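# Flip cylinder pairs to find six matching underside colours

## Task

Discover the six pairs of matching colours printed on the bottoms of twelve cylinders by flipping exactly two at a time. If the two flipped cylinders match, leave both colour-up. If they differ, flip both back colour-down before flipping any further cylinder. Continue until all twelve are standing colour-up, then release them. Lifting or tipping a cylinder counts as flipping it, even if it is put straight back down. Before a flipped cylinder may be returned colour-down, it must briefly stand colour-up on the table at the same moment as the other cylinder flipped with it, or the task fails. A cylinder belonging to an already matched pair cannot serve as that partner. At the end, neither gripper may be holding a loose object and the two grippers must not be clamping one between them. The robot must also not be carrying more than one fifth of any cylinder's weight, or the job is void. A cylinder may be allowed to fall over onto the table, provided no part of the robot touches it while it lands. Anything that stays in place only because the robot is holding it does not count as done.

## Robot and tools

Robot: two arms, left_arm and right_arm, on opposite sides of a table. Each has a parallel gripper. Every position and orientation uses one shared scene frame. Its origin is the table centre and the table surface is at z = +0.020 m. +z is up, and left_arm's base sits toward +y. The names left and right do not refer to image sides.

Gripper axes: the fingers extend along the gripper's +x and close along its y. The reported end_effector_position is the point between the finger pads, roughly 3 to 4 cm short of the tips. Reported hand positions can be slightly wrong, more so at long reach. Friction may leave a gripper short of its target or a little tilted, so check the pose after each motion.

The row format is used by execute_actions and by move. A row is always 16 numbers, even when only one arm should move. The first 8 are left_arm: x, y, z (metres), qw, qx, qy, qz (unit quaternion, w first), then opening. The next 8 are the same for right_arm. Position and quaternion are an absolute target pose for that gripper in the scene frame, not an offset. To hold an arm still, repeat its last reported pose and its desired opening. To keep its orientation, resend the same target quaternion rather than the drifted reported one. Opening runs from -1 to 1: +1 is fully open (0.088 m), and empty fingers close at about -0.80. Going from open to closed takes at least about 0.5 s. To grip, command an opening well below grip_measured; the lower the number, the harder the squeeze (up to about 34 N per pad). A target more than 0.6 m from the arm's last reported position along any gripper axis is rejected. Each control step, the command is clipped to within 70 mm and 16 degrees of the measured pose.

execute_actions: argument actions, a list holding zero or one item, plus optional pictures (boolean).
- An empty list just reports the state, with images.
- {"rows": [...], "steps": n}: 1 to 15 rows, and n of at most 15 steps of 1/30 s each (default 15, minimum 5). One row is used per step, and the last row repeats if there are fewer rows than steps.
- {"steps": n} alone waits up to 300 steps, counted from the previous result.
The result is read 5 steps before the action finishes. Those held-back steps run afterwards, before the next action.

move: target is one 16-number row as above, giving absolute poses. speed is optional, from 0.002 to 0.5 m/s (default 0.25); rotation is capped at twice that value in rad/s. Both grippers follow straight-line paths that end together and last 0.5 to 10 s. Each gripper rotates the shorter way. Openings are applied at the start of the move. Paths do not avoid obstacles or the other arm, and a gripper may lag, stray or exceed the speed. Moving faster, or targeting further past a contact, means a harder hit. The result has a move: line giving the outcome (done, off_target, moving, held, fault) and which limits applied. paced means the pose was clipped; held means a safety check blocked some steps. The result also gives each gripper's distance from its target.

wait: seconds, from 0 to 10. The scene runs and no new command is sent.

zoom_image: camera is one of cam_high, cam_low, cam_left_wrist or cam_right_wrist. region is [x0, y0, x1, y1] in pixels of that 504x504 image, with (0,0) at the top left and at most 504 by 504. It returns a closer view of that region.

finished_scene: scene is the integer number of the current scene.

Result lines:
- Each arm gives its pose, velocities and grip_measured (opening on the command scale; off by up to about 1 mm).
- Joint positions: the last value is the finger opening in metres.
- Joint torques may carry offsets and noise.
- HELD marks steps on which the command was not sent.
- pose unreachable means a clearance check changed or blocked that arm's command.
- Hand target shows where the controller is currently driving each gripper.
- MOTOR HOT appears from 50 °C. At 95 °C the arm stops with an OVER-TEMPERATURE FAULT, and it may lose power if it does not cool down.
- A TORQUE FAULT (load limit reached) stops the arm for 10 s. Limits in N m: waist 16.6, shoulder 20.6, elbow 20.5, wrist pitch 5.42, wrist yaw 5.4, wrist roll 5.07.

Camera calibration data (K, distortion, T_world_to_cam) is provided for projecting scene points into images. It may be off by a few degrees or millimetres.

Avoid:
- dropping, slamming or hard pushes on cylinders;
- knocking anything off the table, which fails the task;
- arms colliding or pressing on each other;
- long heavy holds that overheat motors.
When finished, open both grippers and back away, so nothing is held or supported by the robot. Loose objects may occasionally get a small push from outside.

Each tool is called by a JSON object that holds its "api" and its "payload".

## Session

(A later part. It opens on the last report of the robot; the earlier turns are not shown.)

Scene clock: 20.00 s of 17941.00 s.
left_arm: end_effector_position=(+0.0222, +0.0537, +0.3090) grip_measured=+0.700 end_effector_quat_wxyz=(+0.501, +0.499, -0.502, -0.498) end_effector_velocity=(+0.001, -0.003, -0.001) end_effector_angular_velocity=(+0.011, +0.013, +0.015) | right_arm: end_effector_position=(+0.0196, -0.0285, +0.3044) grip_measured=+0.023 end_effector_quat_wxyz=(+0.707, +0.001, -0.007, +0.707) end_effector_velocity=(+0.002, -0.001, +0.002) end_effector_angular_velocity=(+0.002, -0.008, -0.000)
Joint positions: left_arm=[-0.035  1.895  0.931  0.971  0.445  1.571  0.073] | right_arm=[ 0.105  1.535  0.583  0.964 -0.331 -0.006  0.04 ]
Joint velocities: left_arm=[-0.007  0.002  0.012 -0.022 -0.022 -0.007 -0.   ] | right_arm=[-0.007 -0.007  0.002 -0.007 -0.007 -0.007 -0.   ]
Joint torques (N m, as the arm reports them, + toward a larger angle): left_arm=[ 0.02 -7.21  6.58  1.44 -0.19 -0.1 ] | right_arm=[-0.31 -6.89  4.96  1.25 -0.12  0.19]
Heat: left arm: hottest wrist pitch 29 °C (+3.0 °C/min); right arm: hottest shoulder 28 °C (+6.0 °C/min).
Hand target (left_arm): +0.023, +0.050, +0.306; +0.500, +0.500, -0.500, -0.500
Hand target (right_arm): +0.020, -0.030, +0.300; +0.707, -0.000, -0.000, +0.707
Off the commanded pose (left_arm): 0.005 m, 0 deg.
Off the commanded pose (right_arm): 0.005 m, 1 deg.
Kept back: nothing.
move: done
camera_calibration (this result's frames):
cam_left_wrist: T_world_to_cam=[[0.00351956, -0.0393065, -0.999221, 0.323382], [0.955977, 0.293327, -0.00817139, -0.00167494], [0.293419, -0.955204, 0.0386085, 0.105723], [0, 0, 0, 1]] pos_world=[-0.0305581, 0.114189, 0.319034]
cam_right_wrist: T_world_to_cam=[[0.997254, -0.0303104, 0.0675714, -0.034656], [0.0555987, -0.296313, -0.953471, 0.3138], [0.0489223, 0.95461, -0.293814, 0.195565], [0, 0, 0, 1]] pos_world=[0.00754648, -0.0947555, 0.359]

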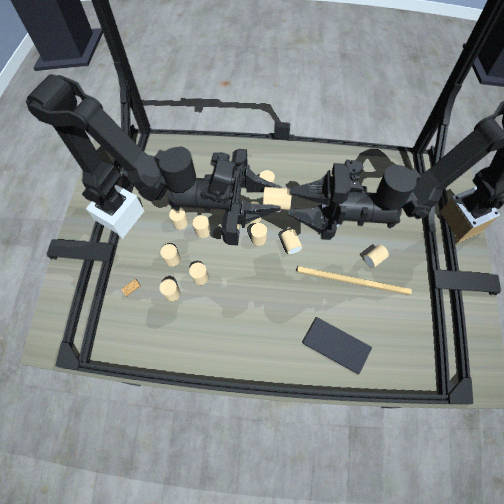

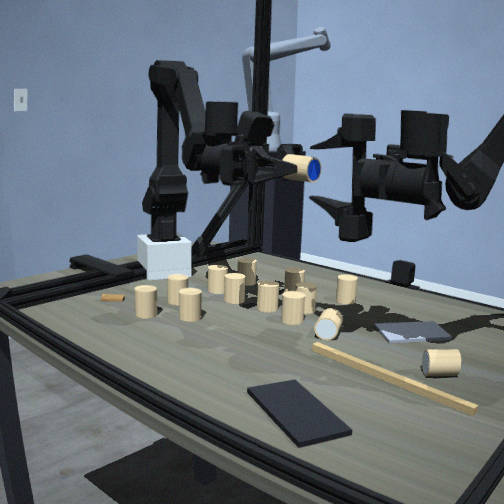

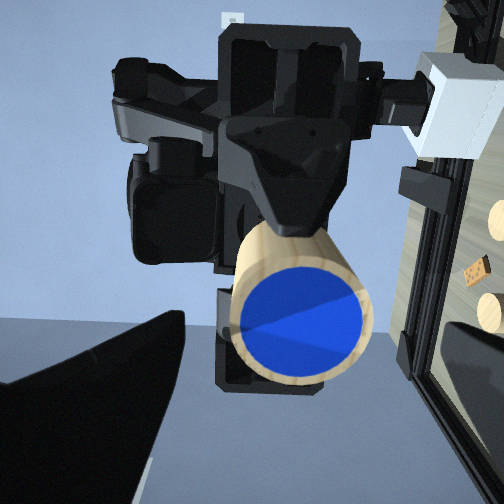

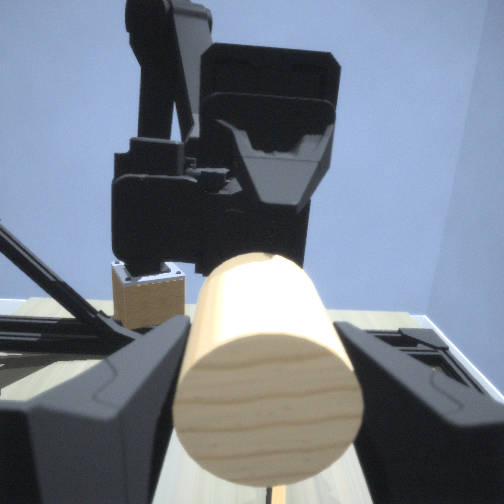

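{"api": "move", "payload": {"target": [0.021,0.012,0.304,0.5,0.5,-0.5,-0.5,0.7,0.02,-0.03,0.3,0.707,0,0,0.707,-0.4], "speed": 0.1}}

{"api": "execute_actions", "payload": {"actions": [{"rows":[[0.021,0.012,0.304,0.5,0.5,-0.5,-0.5,-0.4,0.02,-0.03,0.3,0.707,0,0,0.707,-0.4]],"steps":15}], "pictures": true}}

Scene clock: 21.37 s of 17941.00 s.
left_arm: end_effector_position=(+0.0206, +0.0158, +0.3082) grip_measured=+0.700 end_effector_quat_wxyz=(+0.501, +0.499, -0.503, -0.497) end_effector_velocity=(+0.003, -0.002, +0.003) end_effector_angular_velocity=(-0.011, +0.017, +0.019) | right_arm: end_effector_position=(+0.0198, -0.0285, +0.3043) grip_measured=+0.023 end_effector_quat_wxyz=(+0.707, +0.001, -0.007, +0.707) end_effector_velocity=(-0.000, -0.000, -0.003) end_effector_angular_velocity=(-0.012, -0.003, +0.005)
Joint positions: left_arm=[-0.08   2.002  1.086  0.924  0.4    1.571  0.073] | right_arm=[ 0.105  1.535  0.583  0.964 -0.331 -0.005  0.04 ]
Joint velocities: left_arm=[-0.002  0.002  0.007  0.007 -0.022 -0.022 -0.   ] | right_arm=[-0.002  0.002 -0.002 -0.007 -0.007 -0.007 -0.   ]
Joint torques (N m, as the arm reports them, + toward a larger angle): left_arm=[-0.31 -8.61  6.91  1.48 -0.1  -0.05] | right_arm=[-0.31 -6.9   4.98  1.25 -0.12  0.2 ]
Heat: left arm: hottest wrist pitch 29 °C (+2.8 °C/min); right arm: hottest shoulder 28 °C (+5.6 °C/min).
Hand target (left_arm): +0.021, +0.012, +0.304; +0.500, +0.500, -0.500, -0.500
Hand target (right_arm): +0.020, -0.030, +0.300; +0.707, +0.000, +0.000, +0.707
Off the commanded pose (left_arm): 0.006 m, 0 deg.
Off the commanded pose (right_arm): 0.005 m, 1 deg.
Kept back: nothing.
move: done
camera_calibration (this result's frames):
cam_left_wrist: T_world_to_cam=[[0.00368761, -0.0404841, -0.999173, 0.321071], [0.955979, 0.293316, -0.00835627, 0.0110519], [0.293412, -0.955158, 0.0397836, 0.069674], [0, 0, 0, 1]] pos_world=[-0.0321925, 0.0763062, 0.318126]
cam_right_wrist: T_world_to_cam=[[0.997276, -0.0306623, 0.0670783, -0.0346664], [0.0550049, -0.296678, -0.953392, 0.313682], [0.0491338, 0.954485, -0.294183, 0.195669], [0, 0, 0, 1]] pos_world=[0.00770394, -0.0947637, 0.35895]

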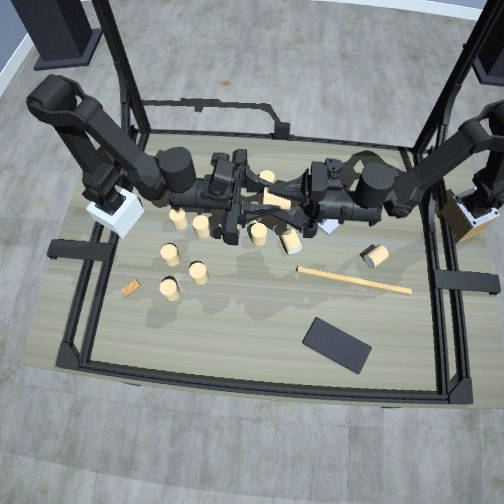

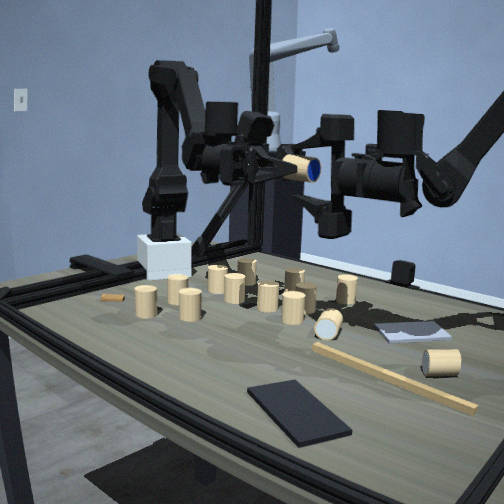

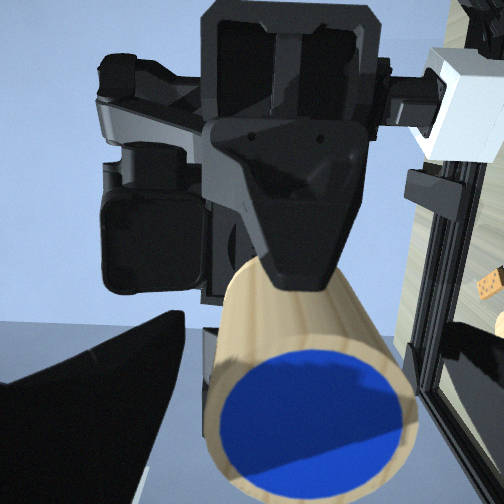

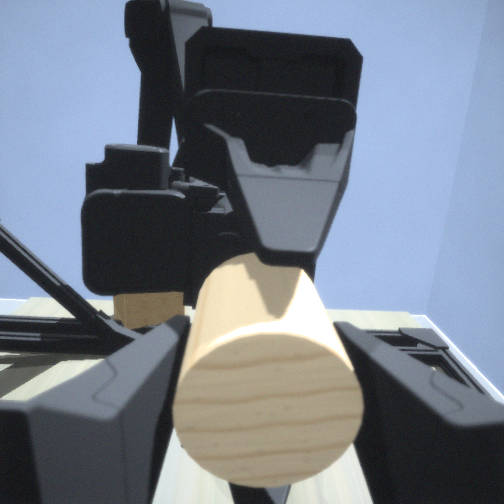

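Scene clock: 21.70 s of 17941.00 s.
left_arm: end_effector_position=(+0.0209, +0.0147, +0.3103) grip_measured=+0.021 end_effector_quat_wxyz=(+0.502, +0.498, -0.504, -0.496) end_effector_velocity=(+0.000, -0.002, +0.000) end_effector_angular_velocity=(+0.002, -0.006, +0.005) | right_arm: end_effector_position=(+0.0196, -0.0292, +0.3018) grip_measured=+0.023 end_effector_quat_wxyz=(+0.707, -0.001, -0.003, +0.707) end_effector_velocity=(-0.001, -0.002, -0.007) end_effector_angular_velocity=(-0.025, +0.001, +0.005)
Joint positions: left_arm=[-0.08   2.002  1.092  0.923  0.399  1.57   0.04 ] | right_arm=[ 0.104  1.535  0.579  0.96  -0.332 -0.004  0.04 ]
Joint velocities: left_arm=[-0.002  0.002  0.007 -0.007 -0.007  0.007 -0.   ] | right_arm=[-0.002 -0.002 -0.007 -0.022 -0.007 -0.007 -0.   ]
Joint torques (N m, as the arm reports them, + toward a larger angle): left_arm=[-0.25 -8.45  6.5   1.44 -0.13 -0.04] | right_arm=[-0.21 -6.9   5.5   1.49 -0.12  0.14]
Heat: left arm: hottest wrist pitch 30 °C (+5.5 °C/min); right arm: hottest shoulder 29 °C (+8.3 °C/min).
Steps of this call (steps 1 to 10: the first 10 steps of this action). Readings (end_effector_position):
1: left_arm (+0.0206, +0.0157, +0.3083) | right_arm (+0.0198, -0.0285, +0.3043)
2: left_arm (+0.0207, +0.0156, +0.3082) | right_arm (+0.0198, -0.0285, +0.3043)
4: left_arm (+0.0207, +0.0155, +0.3084) | right_arm (+0.0197, -0.0286, +0.3037)
8: left_arm (+0.0209, +0.0147, +0.3103) | right_arm (+0.0196, -0.0292, +0.3018)
10: the state above
camera_calibration (this result's frames):
cam_left_wrist: T_world_to_cam=[[0.0048472, -0.0450504, -0.998973, 0.323074], [0.955991, 0.29327, -0.00858688, 0.0111826], [0.293356, -0.954968, 0.0444893, 0.0670491], [0, 0, 0, 1]] pos_world=[-0.0319257, 0.0753049, 0.319856]
cam_right_wrist: T_world_to_cam=[[0.997546, -0.0301582, 0.0631879, -0.0332126], [0.0510735, -0.303891, -0.951337, 0.310368], [0.0478929, 0.952229, -0.301605, 0.19779], [0, 0, 0, 1]] pos_world=[0.00780679, -0.0950252, 0.357018]

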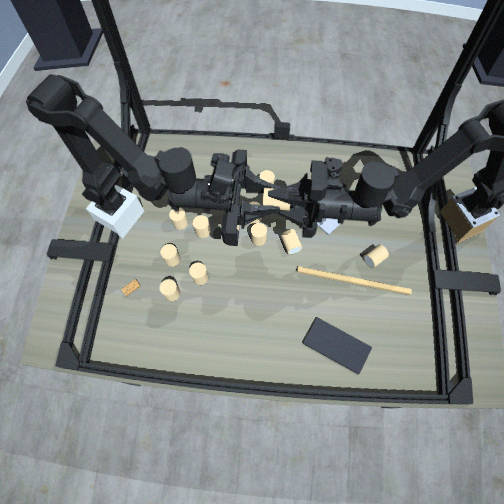

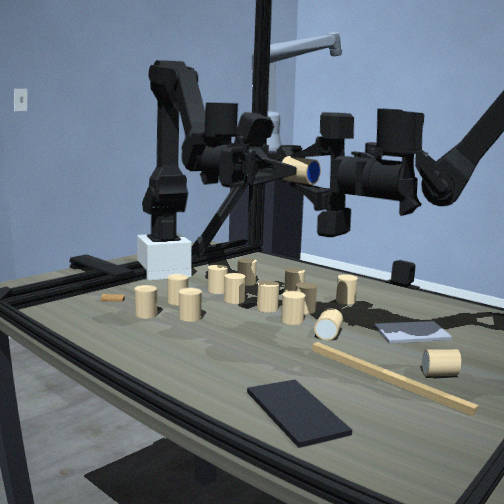

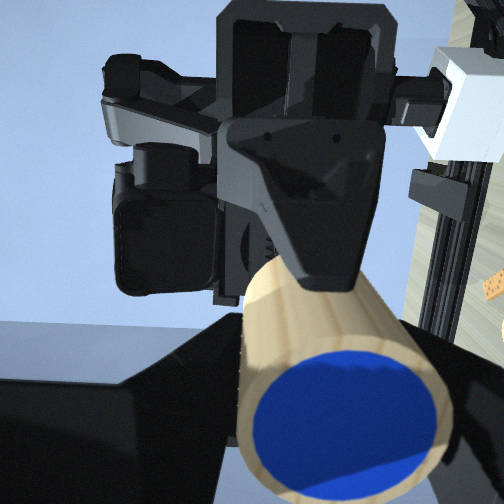

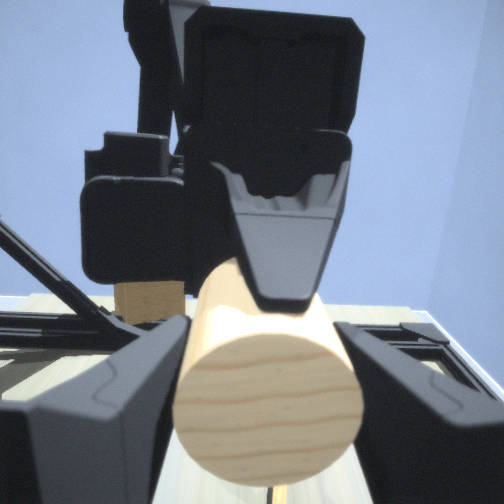

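{"api": "execute_actions", "payload": {"actions": [{"rows":[[0.021,0.012,0.308,0.5,0.5,-0.5,-0.5,-0.4,0.02,-0.03,0.3,0.707,0,0,0.707,0.6],[0.021,0.012,0.308,0.5,0.5,-0.5,-0.5,-0.4,0.02,-0.03,0.3,0.707,0,0,0.707,0.6],[0.021,0.012,0.308,0.5,0.5,-0.5,-0.5,-0.4,0.02,-0.03,0.3,0.707,0,0,0.707,0.6],[0.021,0.012,0.308,0.5,0.5,-0.5,-0.5,-0.4,0.02,-0.03,0.3,0.707,0,0,0.707,0.6],[0.021,0.012,0.308,0.5,0.5,-0.5,-0.5,-0.4,0.02,-0.03,0.3,0.707,0,0,0.707,0.6],[0.021,0.012,0.308,0.5,0.5,-0.5,-0.5,-0.4,0.02,-0.04,0.3,0.707,0,0,0.707,0.6],[0.021,0.012,0.308,0.5,0.5,-0.5,-0.5,-0.4,0.02,-0.05,0.3,0.707,0,0,0.707,0.6],[0.021,0.012,0.308,0.5,0.5,-0.5,-0.5,-0.4,0.02,-0.065,0.3,0.707,0,0,0.707,0.6],[0.021,0.012,0.308,0.5,0.5,-0.5,-0.5,-0.4,0.02,-0.08,0.3,0.707,0,0,0.707,0.6]],"steps":15}]}}

{"api": "move", "payload": {"target": [-0.08,0.3,0.14,0,0.707,0,-0.707,-0.4,0.089,-0.177,0.14,0.5,-0.5,0.5,0.5,0.6], "speed": 0.4}}

Scene clock: 22.43 s of 17941.00 s.
left_arm: end_effector_position=(+0.0211, +0.0143, +0.3075) grip_measured=+0.021 end_effector_quat_wxyz=(+0.500, +0.500, -0.499, -0.501) end_effector_velocity=(+0.002, -0.000, -0.001) end_effector_angular_velocity=(-0.002, +0.006, +0.020) | right_arm: end_effector_position=(+0.0199, -0.0519, +0.2998) grip_measured=+0.545 end_effector_quat_wxyz=(+0.706, -0.001, -0.002, +0.708) end_effector_velocity=(+0.010, -0.216, -0.006) end_effector_angular_velocity=(+0.016, -0.014, -0.049)
Joint positions: left_arm=[-0.08   2.003  1.095  0.906  0.399  1.57   0.04 ] | right_arm=[ 0.072  1.455  0.498  0.959 -0.366 -0.003  0.066]
Joint velocities: left_arm=[-0.002  0.002 -0.002  0.007 -0.022 -0.007 -0.   ] | right_arm=[-0.32  -0.818 -0.735 -0.066 -0.271 -0.007  0.016]
Joint torques (N m, as the arm reports them, + toward a larger angle): left_arm=[-0.03 -9.72  6.77  1.64 -0.06  0.  ] | right_arm=[-0.16 -7.08  5.61  1.18 -0.12  0.14]
Heat: left arm: hottest wrist pitch 30 °C (+5.3 °C/min); right arm: hottest shoulder 29 °C (+8.0 °C/min).
Off your previous action's commanded pose (left_arm): 0.007 m, 1 deg at its last step (step 5 of this call).
Off your previous action's commanded pose (right_arm): 0.002 m, 0 deg at its last step (step 5 of this call).
Steps of this call (steps 1 to 5: the last 5 steps of your previous action; steps 6 to 12: nothing new was sent; steps 13 to 22: the first 10 steps of this action). Readings (end_effector_position):
13: left_arm (+0.0209, +0.0147, +0.3104) | right_arm (+0.0198, -0.0292, +0.3018)
14: left_arm (+0.0209, +0.0146, +0.3103) | right_arm (+0.0197, -0.0292, +0.3018)
16: left_arm (+0.0211, +0.0144, +0.3092) | right_arm (+0.0197, -0.0292, +0.3018)
20: left_arm (+0.0211, +0.0143, +0.3075) | right_arm (+0.0195, -0.0375, +0.3007)
22: the state above

Scene clock: 25.47 s of 17941.00 s.
left_arm: end_effector_position=(-0.0781, +0.2929, +0.1432) grip_measured=+0.020 end_effector_quat_wxyz=(+0.012, +0.705, -0.006, -0.709) end_effector_velocity=(-0.002, +0.002, -0.001) end_effector_angular_velocity=(+0.010, +0.011, +0.019) | right_arm: end_effector_position=(+0.0877, -0.1795, +0.1425) grip_measured=+0.600 end_effector_quat_wxyz=(+0.500, -0.497, +0.499, +0.505) end_effector_velocity=(-0.005, -0.005, -0.003) end_effector_angular_velocity=(-0.035, +0.030, +0.024)
Joint positions: left_arm=[-0.245  1.571  0.803 -0.778  0.011  1.797  0.04 ] | right_arm=[-0.118  1.748  1.091 -0.91  -0.01  -0.558  0.068]
Joint velocities: left_arm=[-0.002  0.002 -0.002 -0.007  0.007 -0.022 -0.   ] | right_arm=[ 0.002  0.017  0.007 -0.037 -0.007 -0.022 -0.   ]
Joint torques (N m, as the arm reports them, + toward a larger angle): left_arm=[-0.12 -4.5   3.57  0.21 -0.02 -0.09] | right_arm=[ 0.32 -6.71  6.67 -0.11 -0.02 -0.17]
Heat: left arm: hottest wrist pitch 30 °C (+4.7 °C/min); right arm: hottest shoulder 29 °C (+7.1 °C/min).
Hand target (left_arm): -0.080, +0.298, +0.139; +0.004, +0.705, +0.002, -0.710
Hand target (right_arm): +0.088, -0.178, +0.141; +0.495, -0.501, +0.499, +0.504
Off your previous action's commanded pose (left_arm): 0.002 m, 0 deg at its last step (step 5 of this call).
Off your previous action's commanded pose (right_arm): 0.009 m, 1 deg at its last step (step 5 of this call).
Off the commanded pose (left_arm): 0.008 m, 2 deg.
Off the commanded pose (right_arm): 0.004 m, 1 deg.
Kept back: nothing.
move: done
camera_calibration (this result's frames):
cam_left_wrist: T_world_to_cam=[[-0.00782931, 0.998219, -0.0591389, -0.271959], [0.957124, 0.0246069, 0.288633, 0.0589485], [0.289574, -0.0543434, -0.955612, 0.248333], [0, 0, 0, 1]] pos_world=[-0.130461, 0.28352, 0.204212]
cam_right_wrist: T_world_to_cam=[[0.997816, 0.0616486, 0.0237268, -0.0735262], [0.0517795, -0.952986, 0.298558, -0.185044], [0.0410169, -0.296677, -0.954097, 0.159017], [0, 0, 0, 1]] pos_world=[0.0764247, -0.124635, 0.208709]

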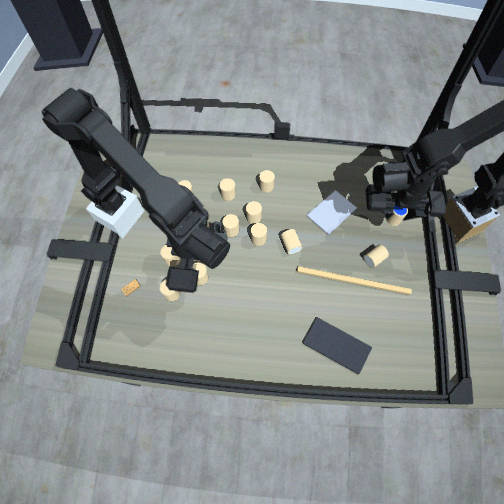

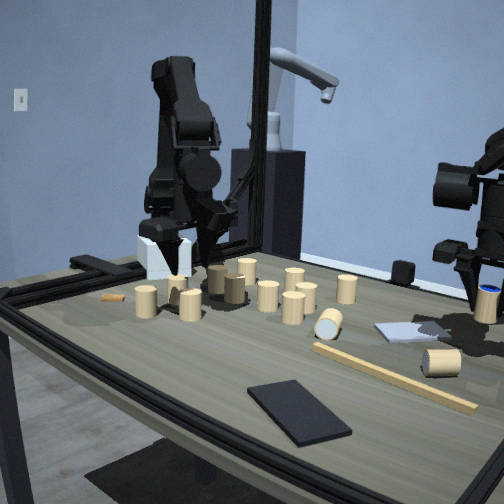

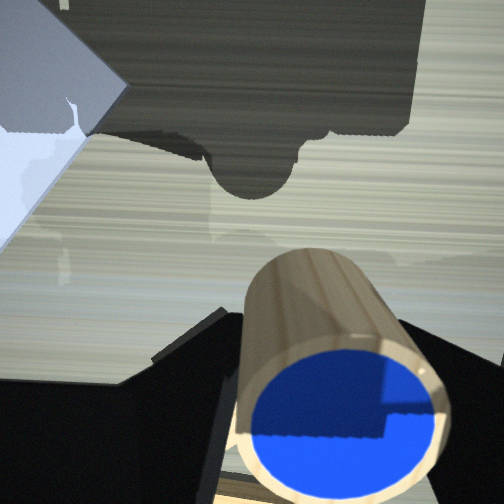

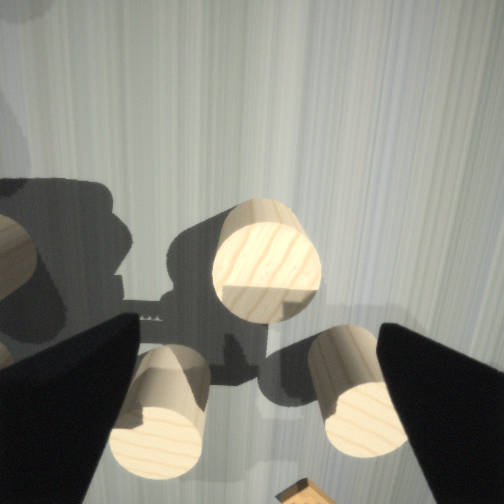

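{"api": "move", "payload": {"target": [-0.08,0.295,0.068,0,0.707,0,-0.707,-0.4,0.091,-0.178,0.068,0.5,-0.5,0.5,0.5,0.6], "speed": 0.1}}

Scene clock: 26.93 s of 17941.00 s.
left_arm: end_effector_position=(-0.0788, +0.2908, +0.0716) grip_measured=+0.019 end_effector_quat_wxyz=(+0.006, +0.707, -0.006, -0.707) end_effector_velocity=(-0.001, +0.005, -0.001) end_effector_angular_velocity=(+0.028, -0.001, +0.005) | right_arm: end_effector_position=(+0.0919, -0.1748, +0.0736) grip_measured=+0.600 end_effector_quat_wxyz=(+0.505, -0.498, +0.493, +0.503) end_effector_velocity=(-0.002, -0.003, -0.003) end_effector_angular_velocity=(-0.011, +0.015, +0.005)
Joint positions: left_arm=[-0.255  1.794  0.687 -0.449  0.003  1.795  0.04 ] | right_arm=[-0.118  1.903  0.971 -0.622 -0.003 -0.558  0.068]
Joint velocities: left_arm=[-0.002  0.007  0.002 -0.022 -0.007 -0.007 -0.   ] | right_arm=[-0.002  0.007 -0.002 -0.007 -0.007 -0.007 -0.   ]
Joint torques (N m, as the arm reports them, + toward a larger angle): left_arm=[-0.01 -4.74  2.85  0.47 -0.04 -0.08] | right_arm=[-0.17 -7.18  3.53  0.3   0.    0.06]
Heat: left arm: hottest wrist pitch 30 °C (+4.5 °C/min); right arm: hottest shoulder 29 °C (+6.7 °C/min).
Hand target (left_arm): -0.080, +0.295, +0.068; +0.000, +0.707, -0.000, -0.707
Hand target (right_arm): +0.091, -0.179, +0.068; +0.500, -0.500, +0.500, +0.500
Off the commanded pose (left_arm): 0.006 m, 1 deg.
Off the commanded pose (right_arm): 0.007 m, 1 deg.
Kept back: nothing.
move: done
camera_calibration (this result's frames):
cam_left_wrist: T_world_to_cam=[[0.000696788, 0.998785, -0.0492654, -0.274277], [0.95568, 0.013839, 0.294083, 0.0829893], [0.294407, -0.0472869, -0.954509, 0.178224], [0, 0, 0, 1]] pos_world=[-0.13159, 0.281223, 0.132198]
cam_right_wrist: T_world_to_cam=[[0.997418, 0.0613435, 0.0373512, -0.0773621], [0.0478122, -0.955214, 0.292026, -0.159783], [0.0535923, -0.289486, -0.955681, 0.0946973], [0, 0, 0, 1]] pos_world=[0.0797268, -0.120468, 0.140051]

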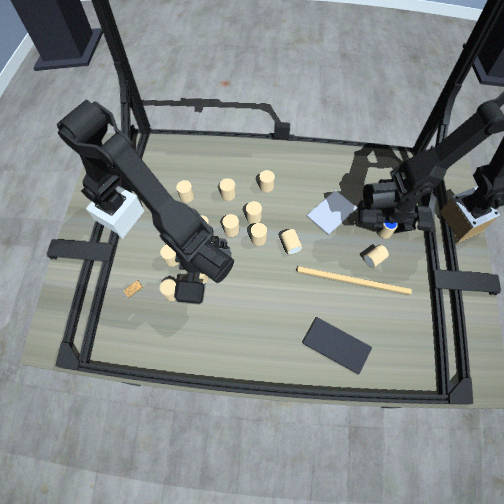

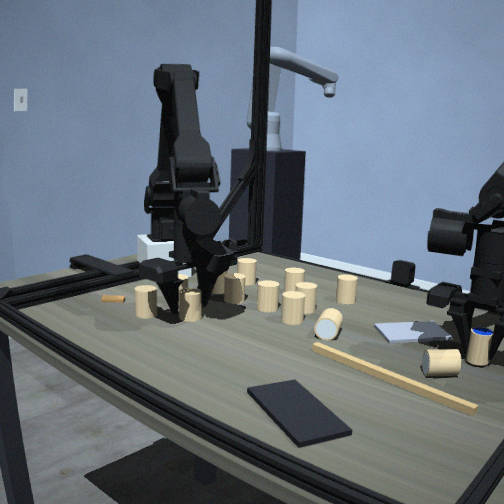

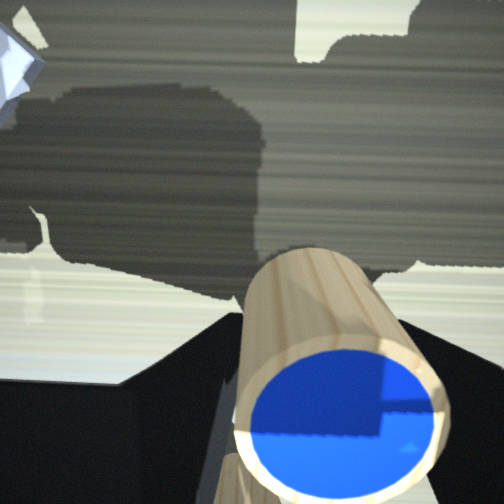

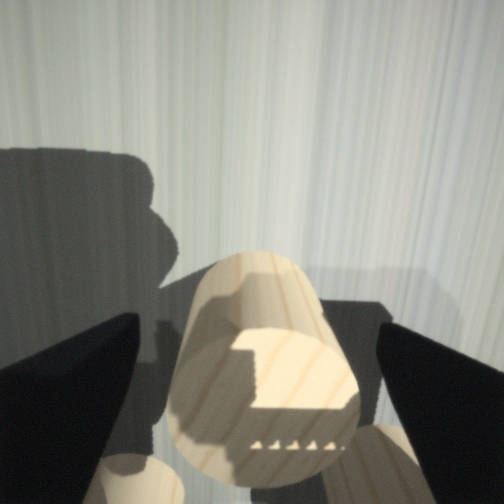

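{"api": "execute_actions", "payload": {"actions": [{"rows":[[-0.08,0.295,0.063,0,0.707,0,-0.707,-0.4,0.091,-0.178,0.068,0.5,-0.5,0.5,0.5,-0.4]],"steps":12}]}}

{"api": "move", "payload": {"target": [-0.08,0.295,0.065,0,0.707,0,-0.707,0.5,0.091,-0.178,0.068,0.5,-0.5,0.5,0.5,-0.4]}}

{"api": "move", "payload": {"target": [-0.08,0.295,0.15,0,0.707,0,-0.707,0.5,0.09,-0.178,0.16,0.5,-0.5,0.5,0.5,-0.4]}}

{"api": "move", "payload": {"target": [0.017,0.06,0.308,0.5,0.5,-0.5,-0.5,0.7,0.02,-0.03,0.3,0.707,0,0,0.707,-0.4], "speed": 0.4}}

Scene clock: 27.50 s of 17941.00 s.
left_arm: end_effector_position=(-0.0788, +0.2909, +0.0672) grip_measured=+0.018 end_effector_quat_wxyz=(+0.005, +0.707, -0.005, -0.707) end_effector_velocity=(-0.001, +0.009, -0.008) end_effector_angular_velocity=(+0.033, +0.000, +0.005) | right_arm: end_effector_position=(+0.0920, -0.1750, +0.0726) grip_measured=+0.021 end_effector_quat_wxyz=(+0.504, -0.499, +0.494, +0.503) end_effector_velocity=(-0.005, -0.001, -0.003) end_effector_angular_velocity=(-0.003, +0.028, +0.010)
Joint positions: left_arm=[-0.255  1.81   0.682 -0.428  0.003  1.795  0.04 ] | right_arm=[-0.118  1.906  0.971 -0.621 -0.001 -0.558  0.04 ]
Joint velocities: left_arm=[-0.002  0.022 -0.017  0.007 -0.007 -0.007 -0.   ] | right_arm=[ 0.002  0.007 -0.002 -0.007 -0.022 -0.007 -0.   ]
Joint torques (N m, as the arm reports them, + toward a larger angle): left_arm=[-0.31 -5.06  3.04  0.52 -0.01 -0.07] | right_arm=[-0.18 -7.19  3.88  0.26 -0.04  0.05]
Heat: left arm: hottest wrist pitch 30 °C (+4.4 °C/min); right arm: hottest shoulder 29 °C (+6.5 °C/min).
Steps of this call (steps 1 to 10: nothing new was sent; steps 11 to 17: the first 7 steps of this action). Readings (end_effector_position):
11: left_arm (-0.0787, +0.2904, +0.0708) | right_arm (+0.0919, -0.1748, +0.0733)
12: left_arm (-0.0786, +0.2899, +0.0701) | right_arm (+0.0920, -0.1748, +0.0732)
14: left_arm (-0.0786, +0.2900, +0.0686) | right_arm (+0.0919, -0.1749, +0.0729)
17: the state above

Scene clock: 28.47 s of 17941.00 s.
left_arm: end_effector_position=(-0.0789, +0.2914, +0.0668) grip_measured=+0.498 end_effector_quat_wxyz=(+0.004, +0.707, -0.005, -0.707) end_effector_velocity=(-0.003, +0.004, -0.001) end_effector_angular_velocity=(+0.010, +0.010, +0.005) | right_arm: end_effector_position=(+0.0920, -0.1750, +0.0726) grip_measured=+0.021 end_effector_quat_wxyz=(+0.504, -0.499, +0.494, +0.503) end_effector_velocity=(+0.002, -0.004, +0.000) end_effector_angular_velocity=(-0.010, -0.002, -0.015)
Joint positions: left_arm=[-0.255  1.812  0.682 -0.429  0.003  1.795  0.063] | right_arm=[-0.118  1.906  0.971 -0.621 -0.001 -0.558  0.04 ]
Joint velocities: left_arm=[-0.002 -0.002 -0.007 -0.007  0.007 -0.007  0.001] | right_arm=[-0.007 -0.002 -0.002 -0.007  0.007  0.007 -0.   ]
Joint torques (N m, as the arm reports them, + toward a larger angle): left_arm=[-0.11 -5.84  3.27  0.14 -0.09 -0.07] | right_arm=[-0.18 -7.17  3.91  0.27 -0.05  0.05]
Heat: left arm: hottest shoulder 29 °C (+2.1 °C/min); right arm: hottest shoulder 29 °C (+6.3 °C/min).
Hand target (left_arm): -0.080, +0.295, +0.065; +0.000, +0.707, +0.000, -0.707
Hand target (right_arm): +0.091, -0.178, +0.068; +0.500, -0.500, +0.500, +0.500
Off your previous action's commanded pose (left_arm): 0.006 m, 1 deg at its last step (step 5 of this call).
Off your previous action's commanded pose (right_arm): 0.006 m, 1 deg at its last step (step 5 of this call).
Off the commanded pose (left_arm): 0.004 m, 1 deg.
Off the commanded pose (right_arm): 0.006 m, 1 deg.
Kept back: nothing.
move: done
camera_calibration (this result's frames):
cam_left_wrist: T_world_to_cam=[[0.000660444, 0.998945, -0.0459225, -0.275429], [0.955904, 0.0128558, 0.293397, 0.084896], [0.293678, -0.0440912, -0.954887, 0.172706], [0, 0, 0, 1]] pos_world=[-0.131691, 0.281662, 0.127358]
cam_right_wrist: T_world_to_cam=[[0.997408, 0.0614098, 0.0374942, -0.0774458], [0.0477029, -0.954505, 0.294356, -0.159748], [0.0538647, -0.291804, -0.95496, 0.0932167], [0, 0, 0, 1]] pos_world=[0.0798445, -0.120523, 0.138945]

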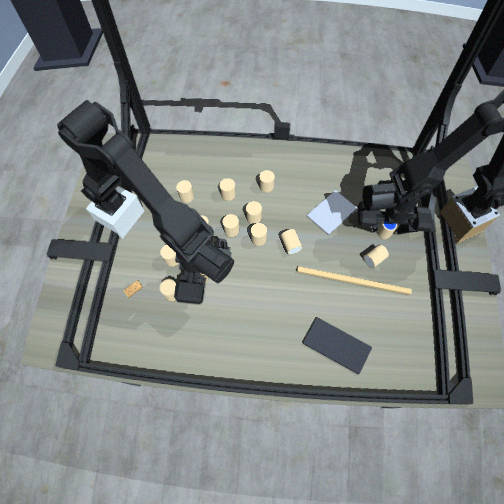

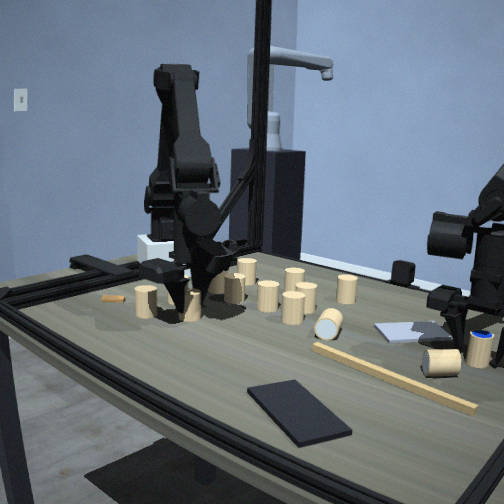

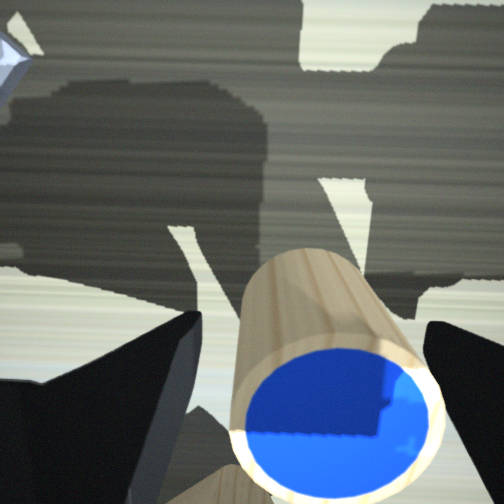

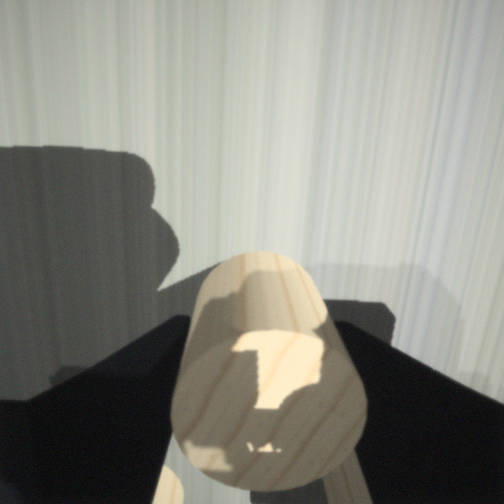

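Scene clock: 29.43 s of 17941.00 s.
left_arm: end_effector_position=(-0.0806, +0.2985, +0.1458) grip_measured=+0.500 end_effector_quat_wxyz=(-0.005, +0.705, +0.005, -0.709) end_effector_velocity=(-0.003, +0.004, +0.004) end_effector_angular_velocity=(+0.015, +0.011, -0.010) | right_arm: end_effector_position=(+0.0893, -0.1796, +0.1543) grip_measured=+0.022 end_effector_quat_wxyz=(+0.493, -0.502, +0.505, +0.500) end_effector_velocity=(-0.003, -0.001, +0.002) end_effector_angular_velocity=(-0.006, +0.013, +0.024)
Joint positions: left_arm=[-0.255  1.576  0.819 -0.83   0.003  1.795  0.063] | right_arm=[-0.118  1.749  1.142 -0.981 -0.001 -0.558  0.04 ]
Joint velocities: left_arm=[-0.002 -0.012  0.007 -0.037  0.007  0.007 -0.   ] | right_arm=[ 0.002 -0.002  0.007 -0.022 -0.007 -0.022 -0.   ]
Joint torques (N m, as the arm reports them, + toward a larger angle): left_arm=[-0.2  -7.08  5.75  0.16 -0.08 -0.1 ] | right_arm=[ 0.11 -9.66  6.76 -0.11 -0.05  0.15]
Heat: left arm: hottest shoulder 29 °C (+2.0 °C/min); right arm: hottest shoulder 29 °C (+6.1 °C/min).
Hand target (left_arm): -0.080, +0.295, +0.150; -0.000, +0.707, -0.000, -0.707
Hand target (right_arm): +0.090, -0.177, +0.160; +0.500, -0.500, +0.500, +0.500
Off the commanded pose (left_arm): 0.006 m, 1 deg.
Off the commanded pose (right_arm): 0.006 m, 1 deg.
Kept back: nothing.
move: done
camera_calibration (this result's frames):
cam_left_wrist: T_world_to_cam=[[0.000839852, 0.99983, -0.0184189, -0.283152], [0.95773, 0.0044943, 0.287633, 0.0667423], [0.287667, -0.0178819, -0.957563, 0.241056], [0, 0, 0, 1]] pos_world=[-0.133027, 0.287115, 0.206414]
cam_right_wrist: T_world_to_cam=[[0.997877, 0.0621665, 0.0194158, -0.0745651], [0.0527535, -0.946351, 0.318805, -0.190723], [0.0381932, -0.317104, -0.947622, 0.165794], [0, 0, 0, 1]] pos_world=[0.0781359, -0.123282, 0.219361]

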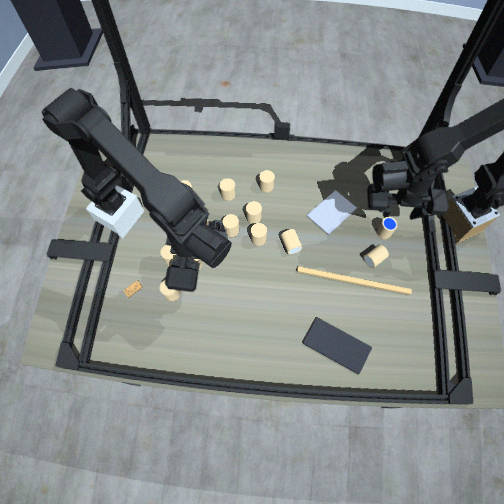

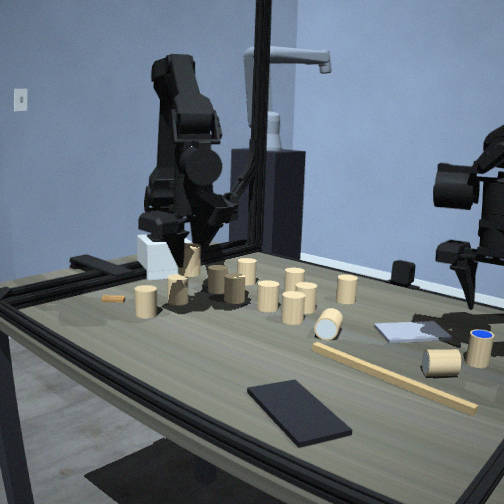

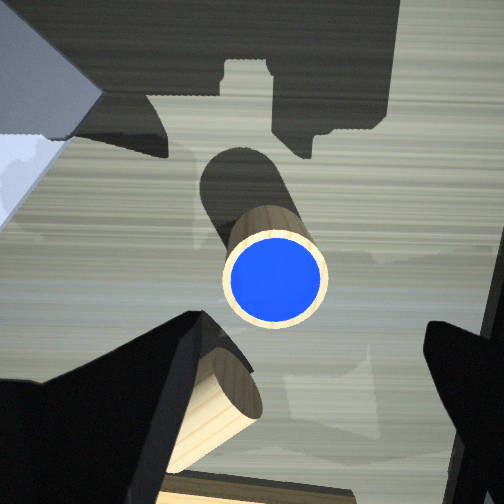

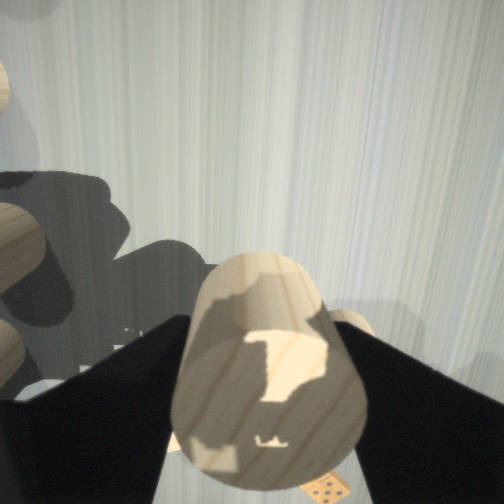

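Scene clock: 32.07 s of 17941.00 s.
left_arm: end_effector_position=(+0.0157, +0.0652, +0.3112) grip_measured=+0.700 end_effector_quat_wxyz=(+0.495, +0.502, -0.504, -0.499) end_effector_velocity=(-0.000, -0.000, -0.001) end_effector_angular_velocity=(-0.002, +0.006, +0.005) | right_arm: end_effector_position=(+0.0216, -0.0286, +0.3048) grip_measured=+0.022 end_effector_quat_wxyz=(+0.711, -0.002, -0.010, +0.703) end_effector_velocity=(-0.002, +0.001, +0.001) end_effector_angular_velocity=(+0.011, -0.011, +0.010)
Joint positions: left_arm=[-0.035  1.844  0.88   0.96   0.45   1.583  0.073] | right_arm=[ 0.104  1.534  0.584  0.963 -0.322 -0.014  0.04 ]
Joint velocities: left_arm=[-0.002  0.002 -0.002  0.007 -0.007 -0.007 -0.   ] | right_arm=[ 0.002  0.007 -0.002  0.022 -0.007 -0.007 -0.   ]
Joint torques (N m, as the arm reports them, + toward a larger angle): left_arm=[ 0.01 -7.06  6.8   1.76  0.08 -0.13] | right_arm=[ 0.23 -5.95  4.86  1.6   0.05  0.19]
Heat: left arm: hottest wrist pitch 30 °C (+3.7 °C/min); right arm: hottest shoulder 29 °C (+5.6 °C/min).
Hand target (left_arm): +0.017, +0.062, +0.309; +0.496, +0.500, -0.503, -0.501
Hand target (right_arm): +0.021, -0.029, +0.299; +0.711, -0.003, -0.003, +0.703
Off the commanded pose (left_arm): 0.006 m, 1 deg.
Off the commanded pose (right_arm): 0.005 m, 1 deg.
Kept back: nothing.
move: done
camera_calibration (this result's frames):
cam_left_wrist: T_world_to_cam=[[0.0114328, -0.0307784, -0.999461, 0.325456], [0.957659, 0.287899, 0.0020888, -0.00168944], [0.287679, -0.957166, 0.0327667, 0.120624], [0, 0, 0, 1]] pos_world=[-0.0368041, 0.125961, 0.321331]
cam_right_wrist: T_world_to_cam=[[0.996266, -0.0410771, 0.0759438, -0.0395222], [0.0604233, -0.2966, -0.953088, 0.313839], [0.0616751, 0.954118, -0.29301, 0.195187], [0, 0, 0, 1]] pos_world=[0.00837329, -0.0947698, 0.35931]

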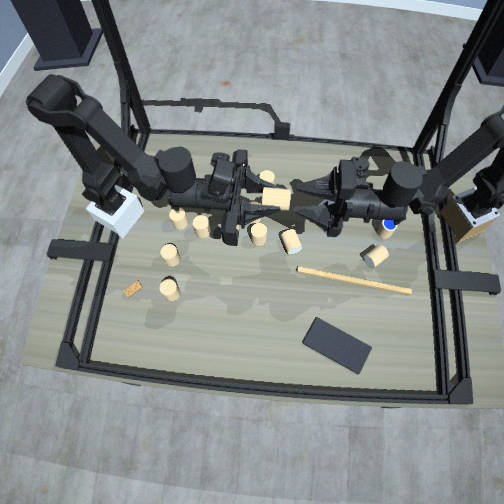

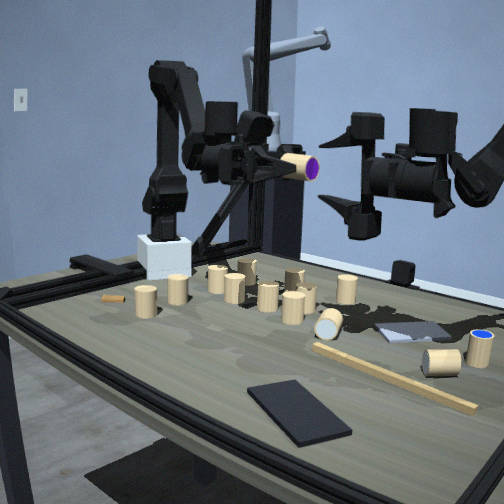

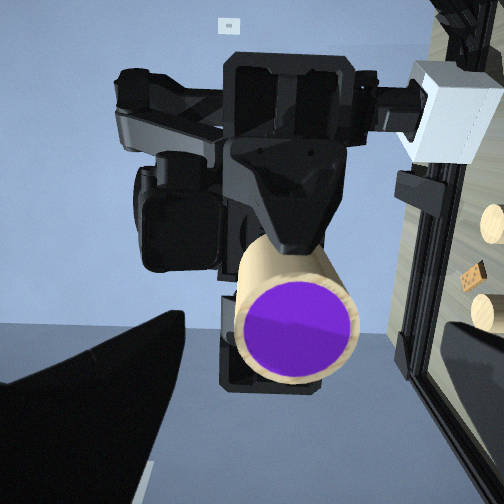

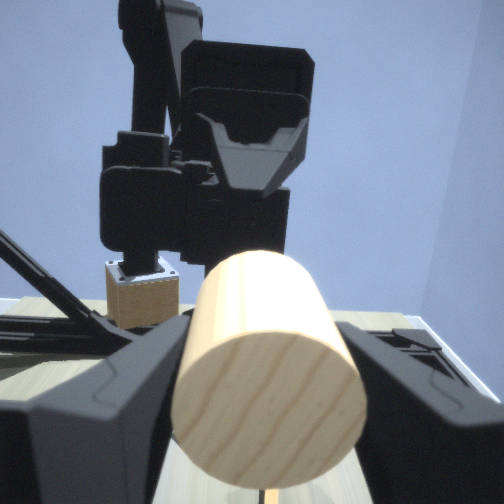

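{"api": "execute_actions", "payload": {"actions": [{"rows":[[0.019,0.05,0.308,0.5,0.5,-0.5,-0.5,0.7,0.02,-0.03,0.3,0.707,0,0,0.707,-0.4],[0.019,0.04,0.308,0.5,0.5,-0.5,-0.5,0.7,0.02,-0.03,0.3,0.707,0,0,0.707,-0.4],[0.019,0.025,0.308,0.5,0.5,-0.5,-0.5,0.7,0.02,-0.03,0.3,0.707,0,0,0.707,-0.4],[0.019,0.012,0.308,0.5,0.5,-0.5,-0.5,0.7,0.02,-0.03,0.3,0.707,0,0,0.707,-0.4]],"steps":15}]}}

{"api": "execute_actions", "payload": {"actions": [{"rows":[[0.019,0.012,0.308,0.5,0.5,-0.5,-0.5,-0.4,0.02,-0.03,0.3,0.707,0,0,0.707,-0.4]],"steps":13}]}}

Scene clock: 32.80 s of 17941.00 s.
left_arm: end_effector_position=(+0.0157, +0.0214, +0.3110) grip_measured=+0.700 end_effector_quat_wxyz=(+0.499, +0.499, -0.504, -0.499) end_effector_velocity=(+0.004, -0.055, -0.001) end_effector_angular_velocity=(+0.016, +0.029, +0.005) | right_arm: end_effector_position=(+0.0203, -0.0286, +0.3045) grip_measured=+0.022 end_effector_quat_wxyz=(+0.708, +0.001, -0.008, +0.706) end_effector_velocity=(+0.002, -0.001, -0.009) end_effector_angular_velocity=(-0.030, +0.003, -0.010)
Joint positions: left_arm=[-0.084  1.973  1.058  0.921  0.401  1.574  0.073] | right_arm=[ 0.104  1.535  0.583  0.965 -0.331 -0.006  0.04 ]
Joint velocities: left_arm=[-0.046  0.154  0.247 -0.11  -0.051 -0.022 -0.   ] | right_arm=[-0.002  0.002 -0.007 -0.022  0.007 -0.007  0.   ]
Joint torques (N m, as the arm reports them, + toward a larger angle): left_arm=[ 0.46 -8.74  6.78  1.42 -0.13 -0.13] | right_arm=[-0.19 -6.88  4.95  1.25 -0.14  0.19]
Heat: left arm: hottest wrist pitch 30 °C (+3.7 °C/min); right arm: hottest shoulder 29 °C (+5.5 °C/min).
Steps of this call (steps 1 to 12: nothing new was sent; steps 13 to 22: the first 10 steps of this action). Readings (end_effector_position):
13: left_arm (+0.0160, +0.0637, +0.3109) | right_arm (+0.0217, -0.0286, +0.3049)
14: left_arm (+0.0172, +0.0604, +0.3115) | right_arm (+0.0216, -0.0286, +0.3049)
16: left_arm (+0.0193, +0.0479, +0.3120) | right_arm (+0.0210, -0.0286, +0.3049)
20: left_arm (+0.0160, +0.0262, +0.3110) | right_arm (+0.0205, -0.0286, +0.3046)
22: the state above

Scene clock: 33.23 s of 17941.00 s.
left_arm: end_effector_position=(+0.0182, +0.0152, +0.3133) grip_measured=+0.020 end_effector_quat_wxyz=(+0.501, +0.499, -0.504, -0.496) end_effector_velocity=(-0.004, -0.001, +0.005) end_effector_angular_velocity=(-0.007, +0.004, -0.024) | right_arm: end_effector_position=(+0.0203, -0.0290, +0.3030) grip_measured=+0.022 end_effector_quat_wxyz=(+0.708, +0.000, -0.005, +0.707) end_effector_velocity=(-0.001, -0.002, -0.004) end_effector_angular_velocity=(-0.012, -0.018, +0.005)
Joint positions: left_arm=[-0.086  1.989  1.09   0.91   0.395  1.573  0.04 ] | right_arm=[ 0.103  1.535  0.58   0.962 -0.331 -0.004  0.04 ]
Joint velocities: left_arm=[-0.002 -0.007  0.007 -0.007  0.022 -0.007 -0.   ] | right_arm=[-0.002 -0.002 -0.007 -0.007 -0.007 -0.022 -0.   ]
Joint torques (N m, as the arm reports them, + toward a larger angle): left_arm=[-0.14 -8.49  6.61  1.47 -0.1  -0.06] | right_arm=[-0.1  -6.93  5.33  1.39 -0.12  0.13]
Heat: left arm: hottest wrist pitch 30 °C (+3.6 °C/min); right arm: hottest shoulder 29 °C (+5.4 °C/min).
Off your previous action's commanded pose (left_arm): 0.006 m, 1 deg at its last step (step 5 of this call).
Off your previous action's commanded pose (right_arm): 0.005 m, 1 deg at its last step (step 5 of this call).
Steps of this call (steps 1 to 5: the last 5 steps of your previous action; steps 6 to 13: the first 8 steps of this action). Readings (end_effector_position):
6: left_arm (+0.0178, +0.0166, +0.3120) | right_arm (+0.0202, -0.0286, +0.3045)
7: left_arm (+0.0179, +0.0162, +0.3122) | right_arm (+0.0202, -0.0286, +0.3045)
9: left_arm (+0.0182, +0.0159, +0.3121) | right_arm (+0.0202, -0.0286, +0.3044)
13: the state above


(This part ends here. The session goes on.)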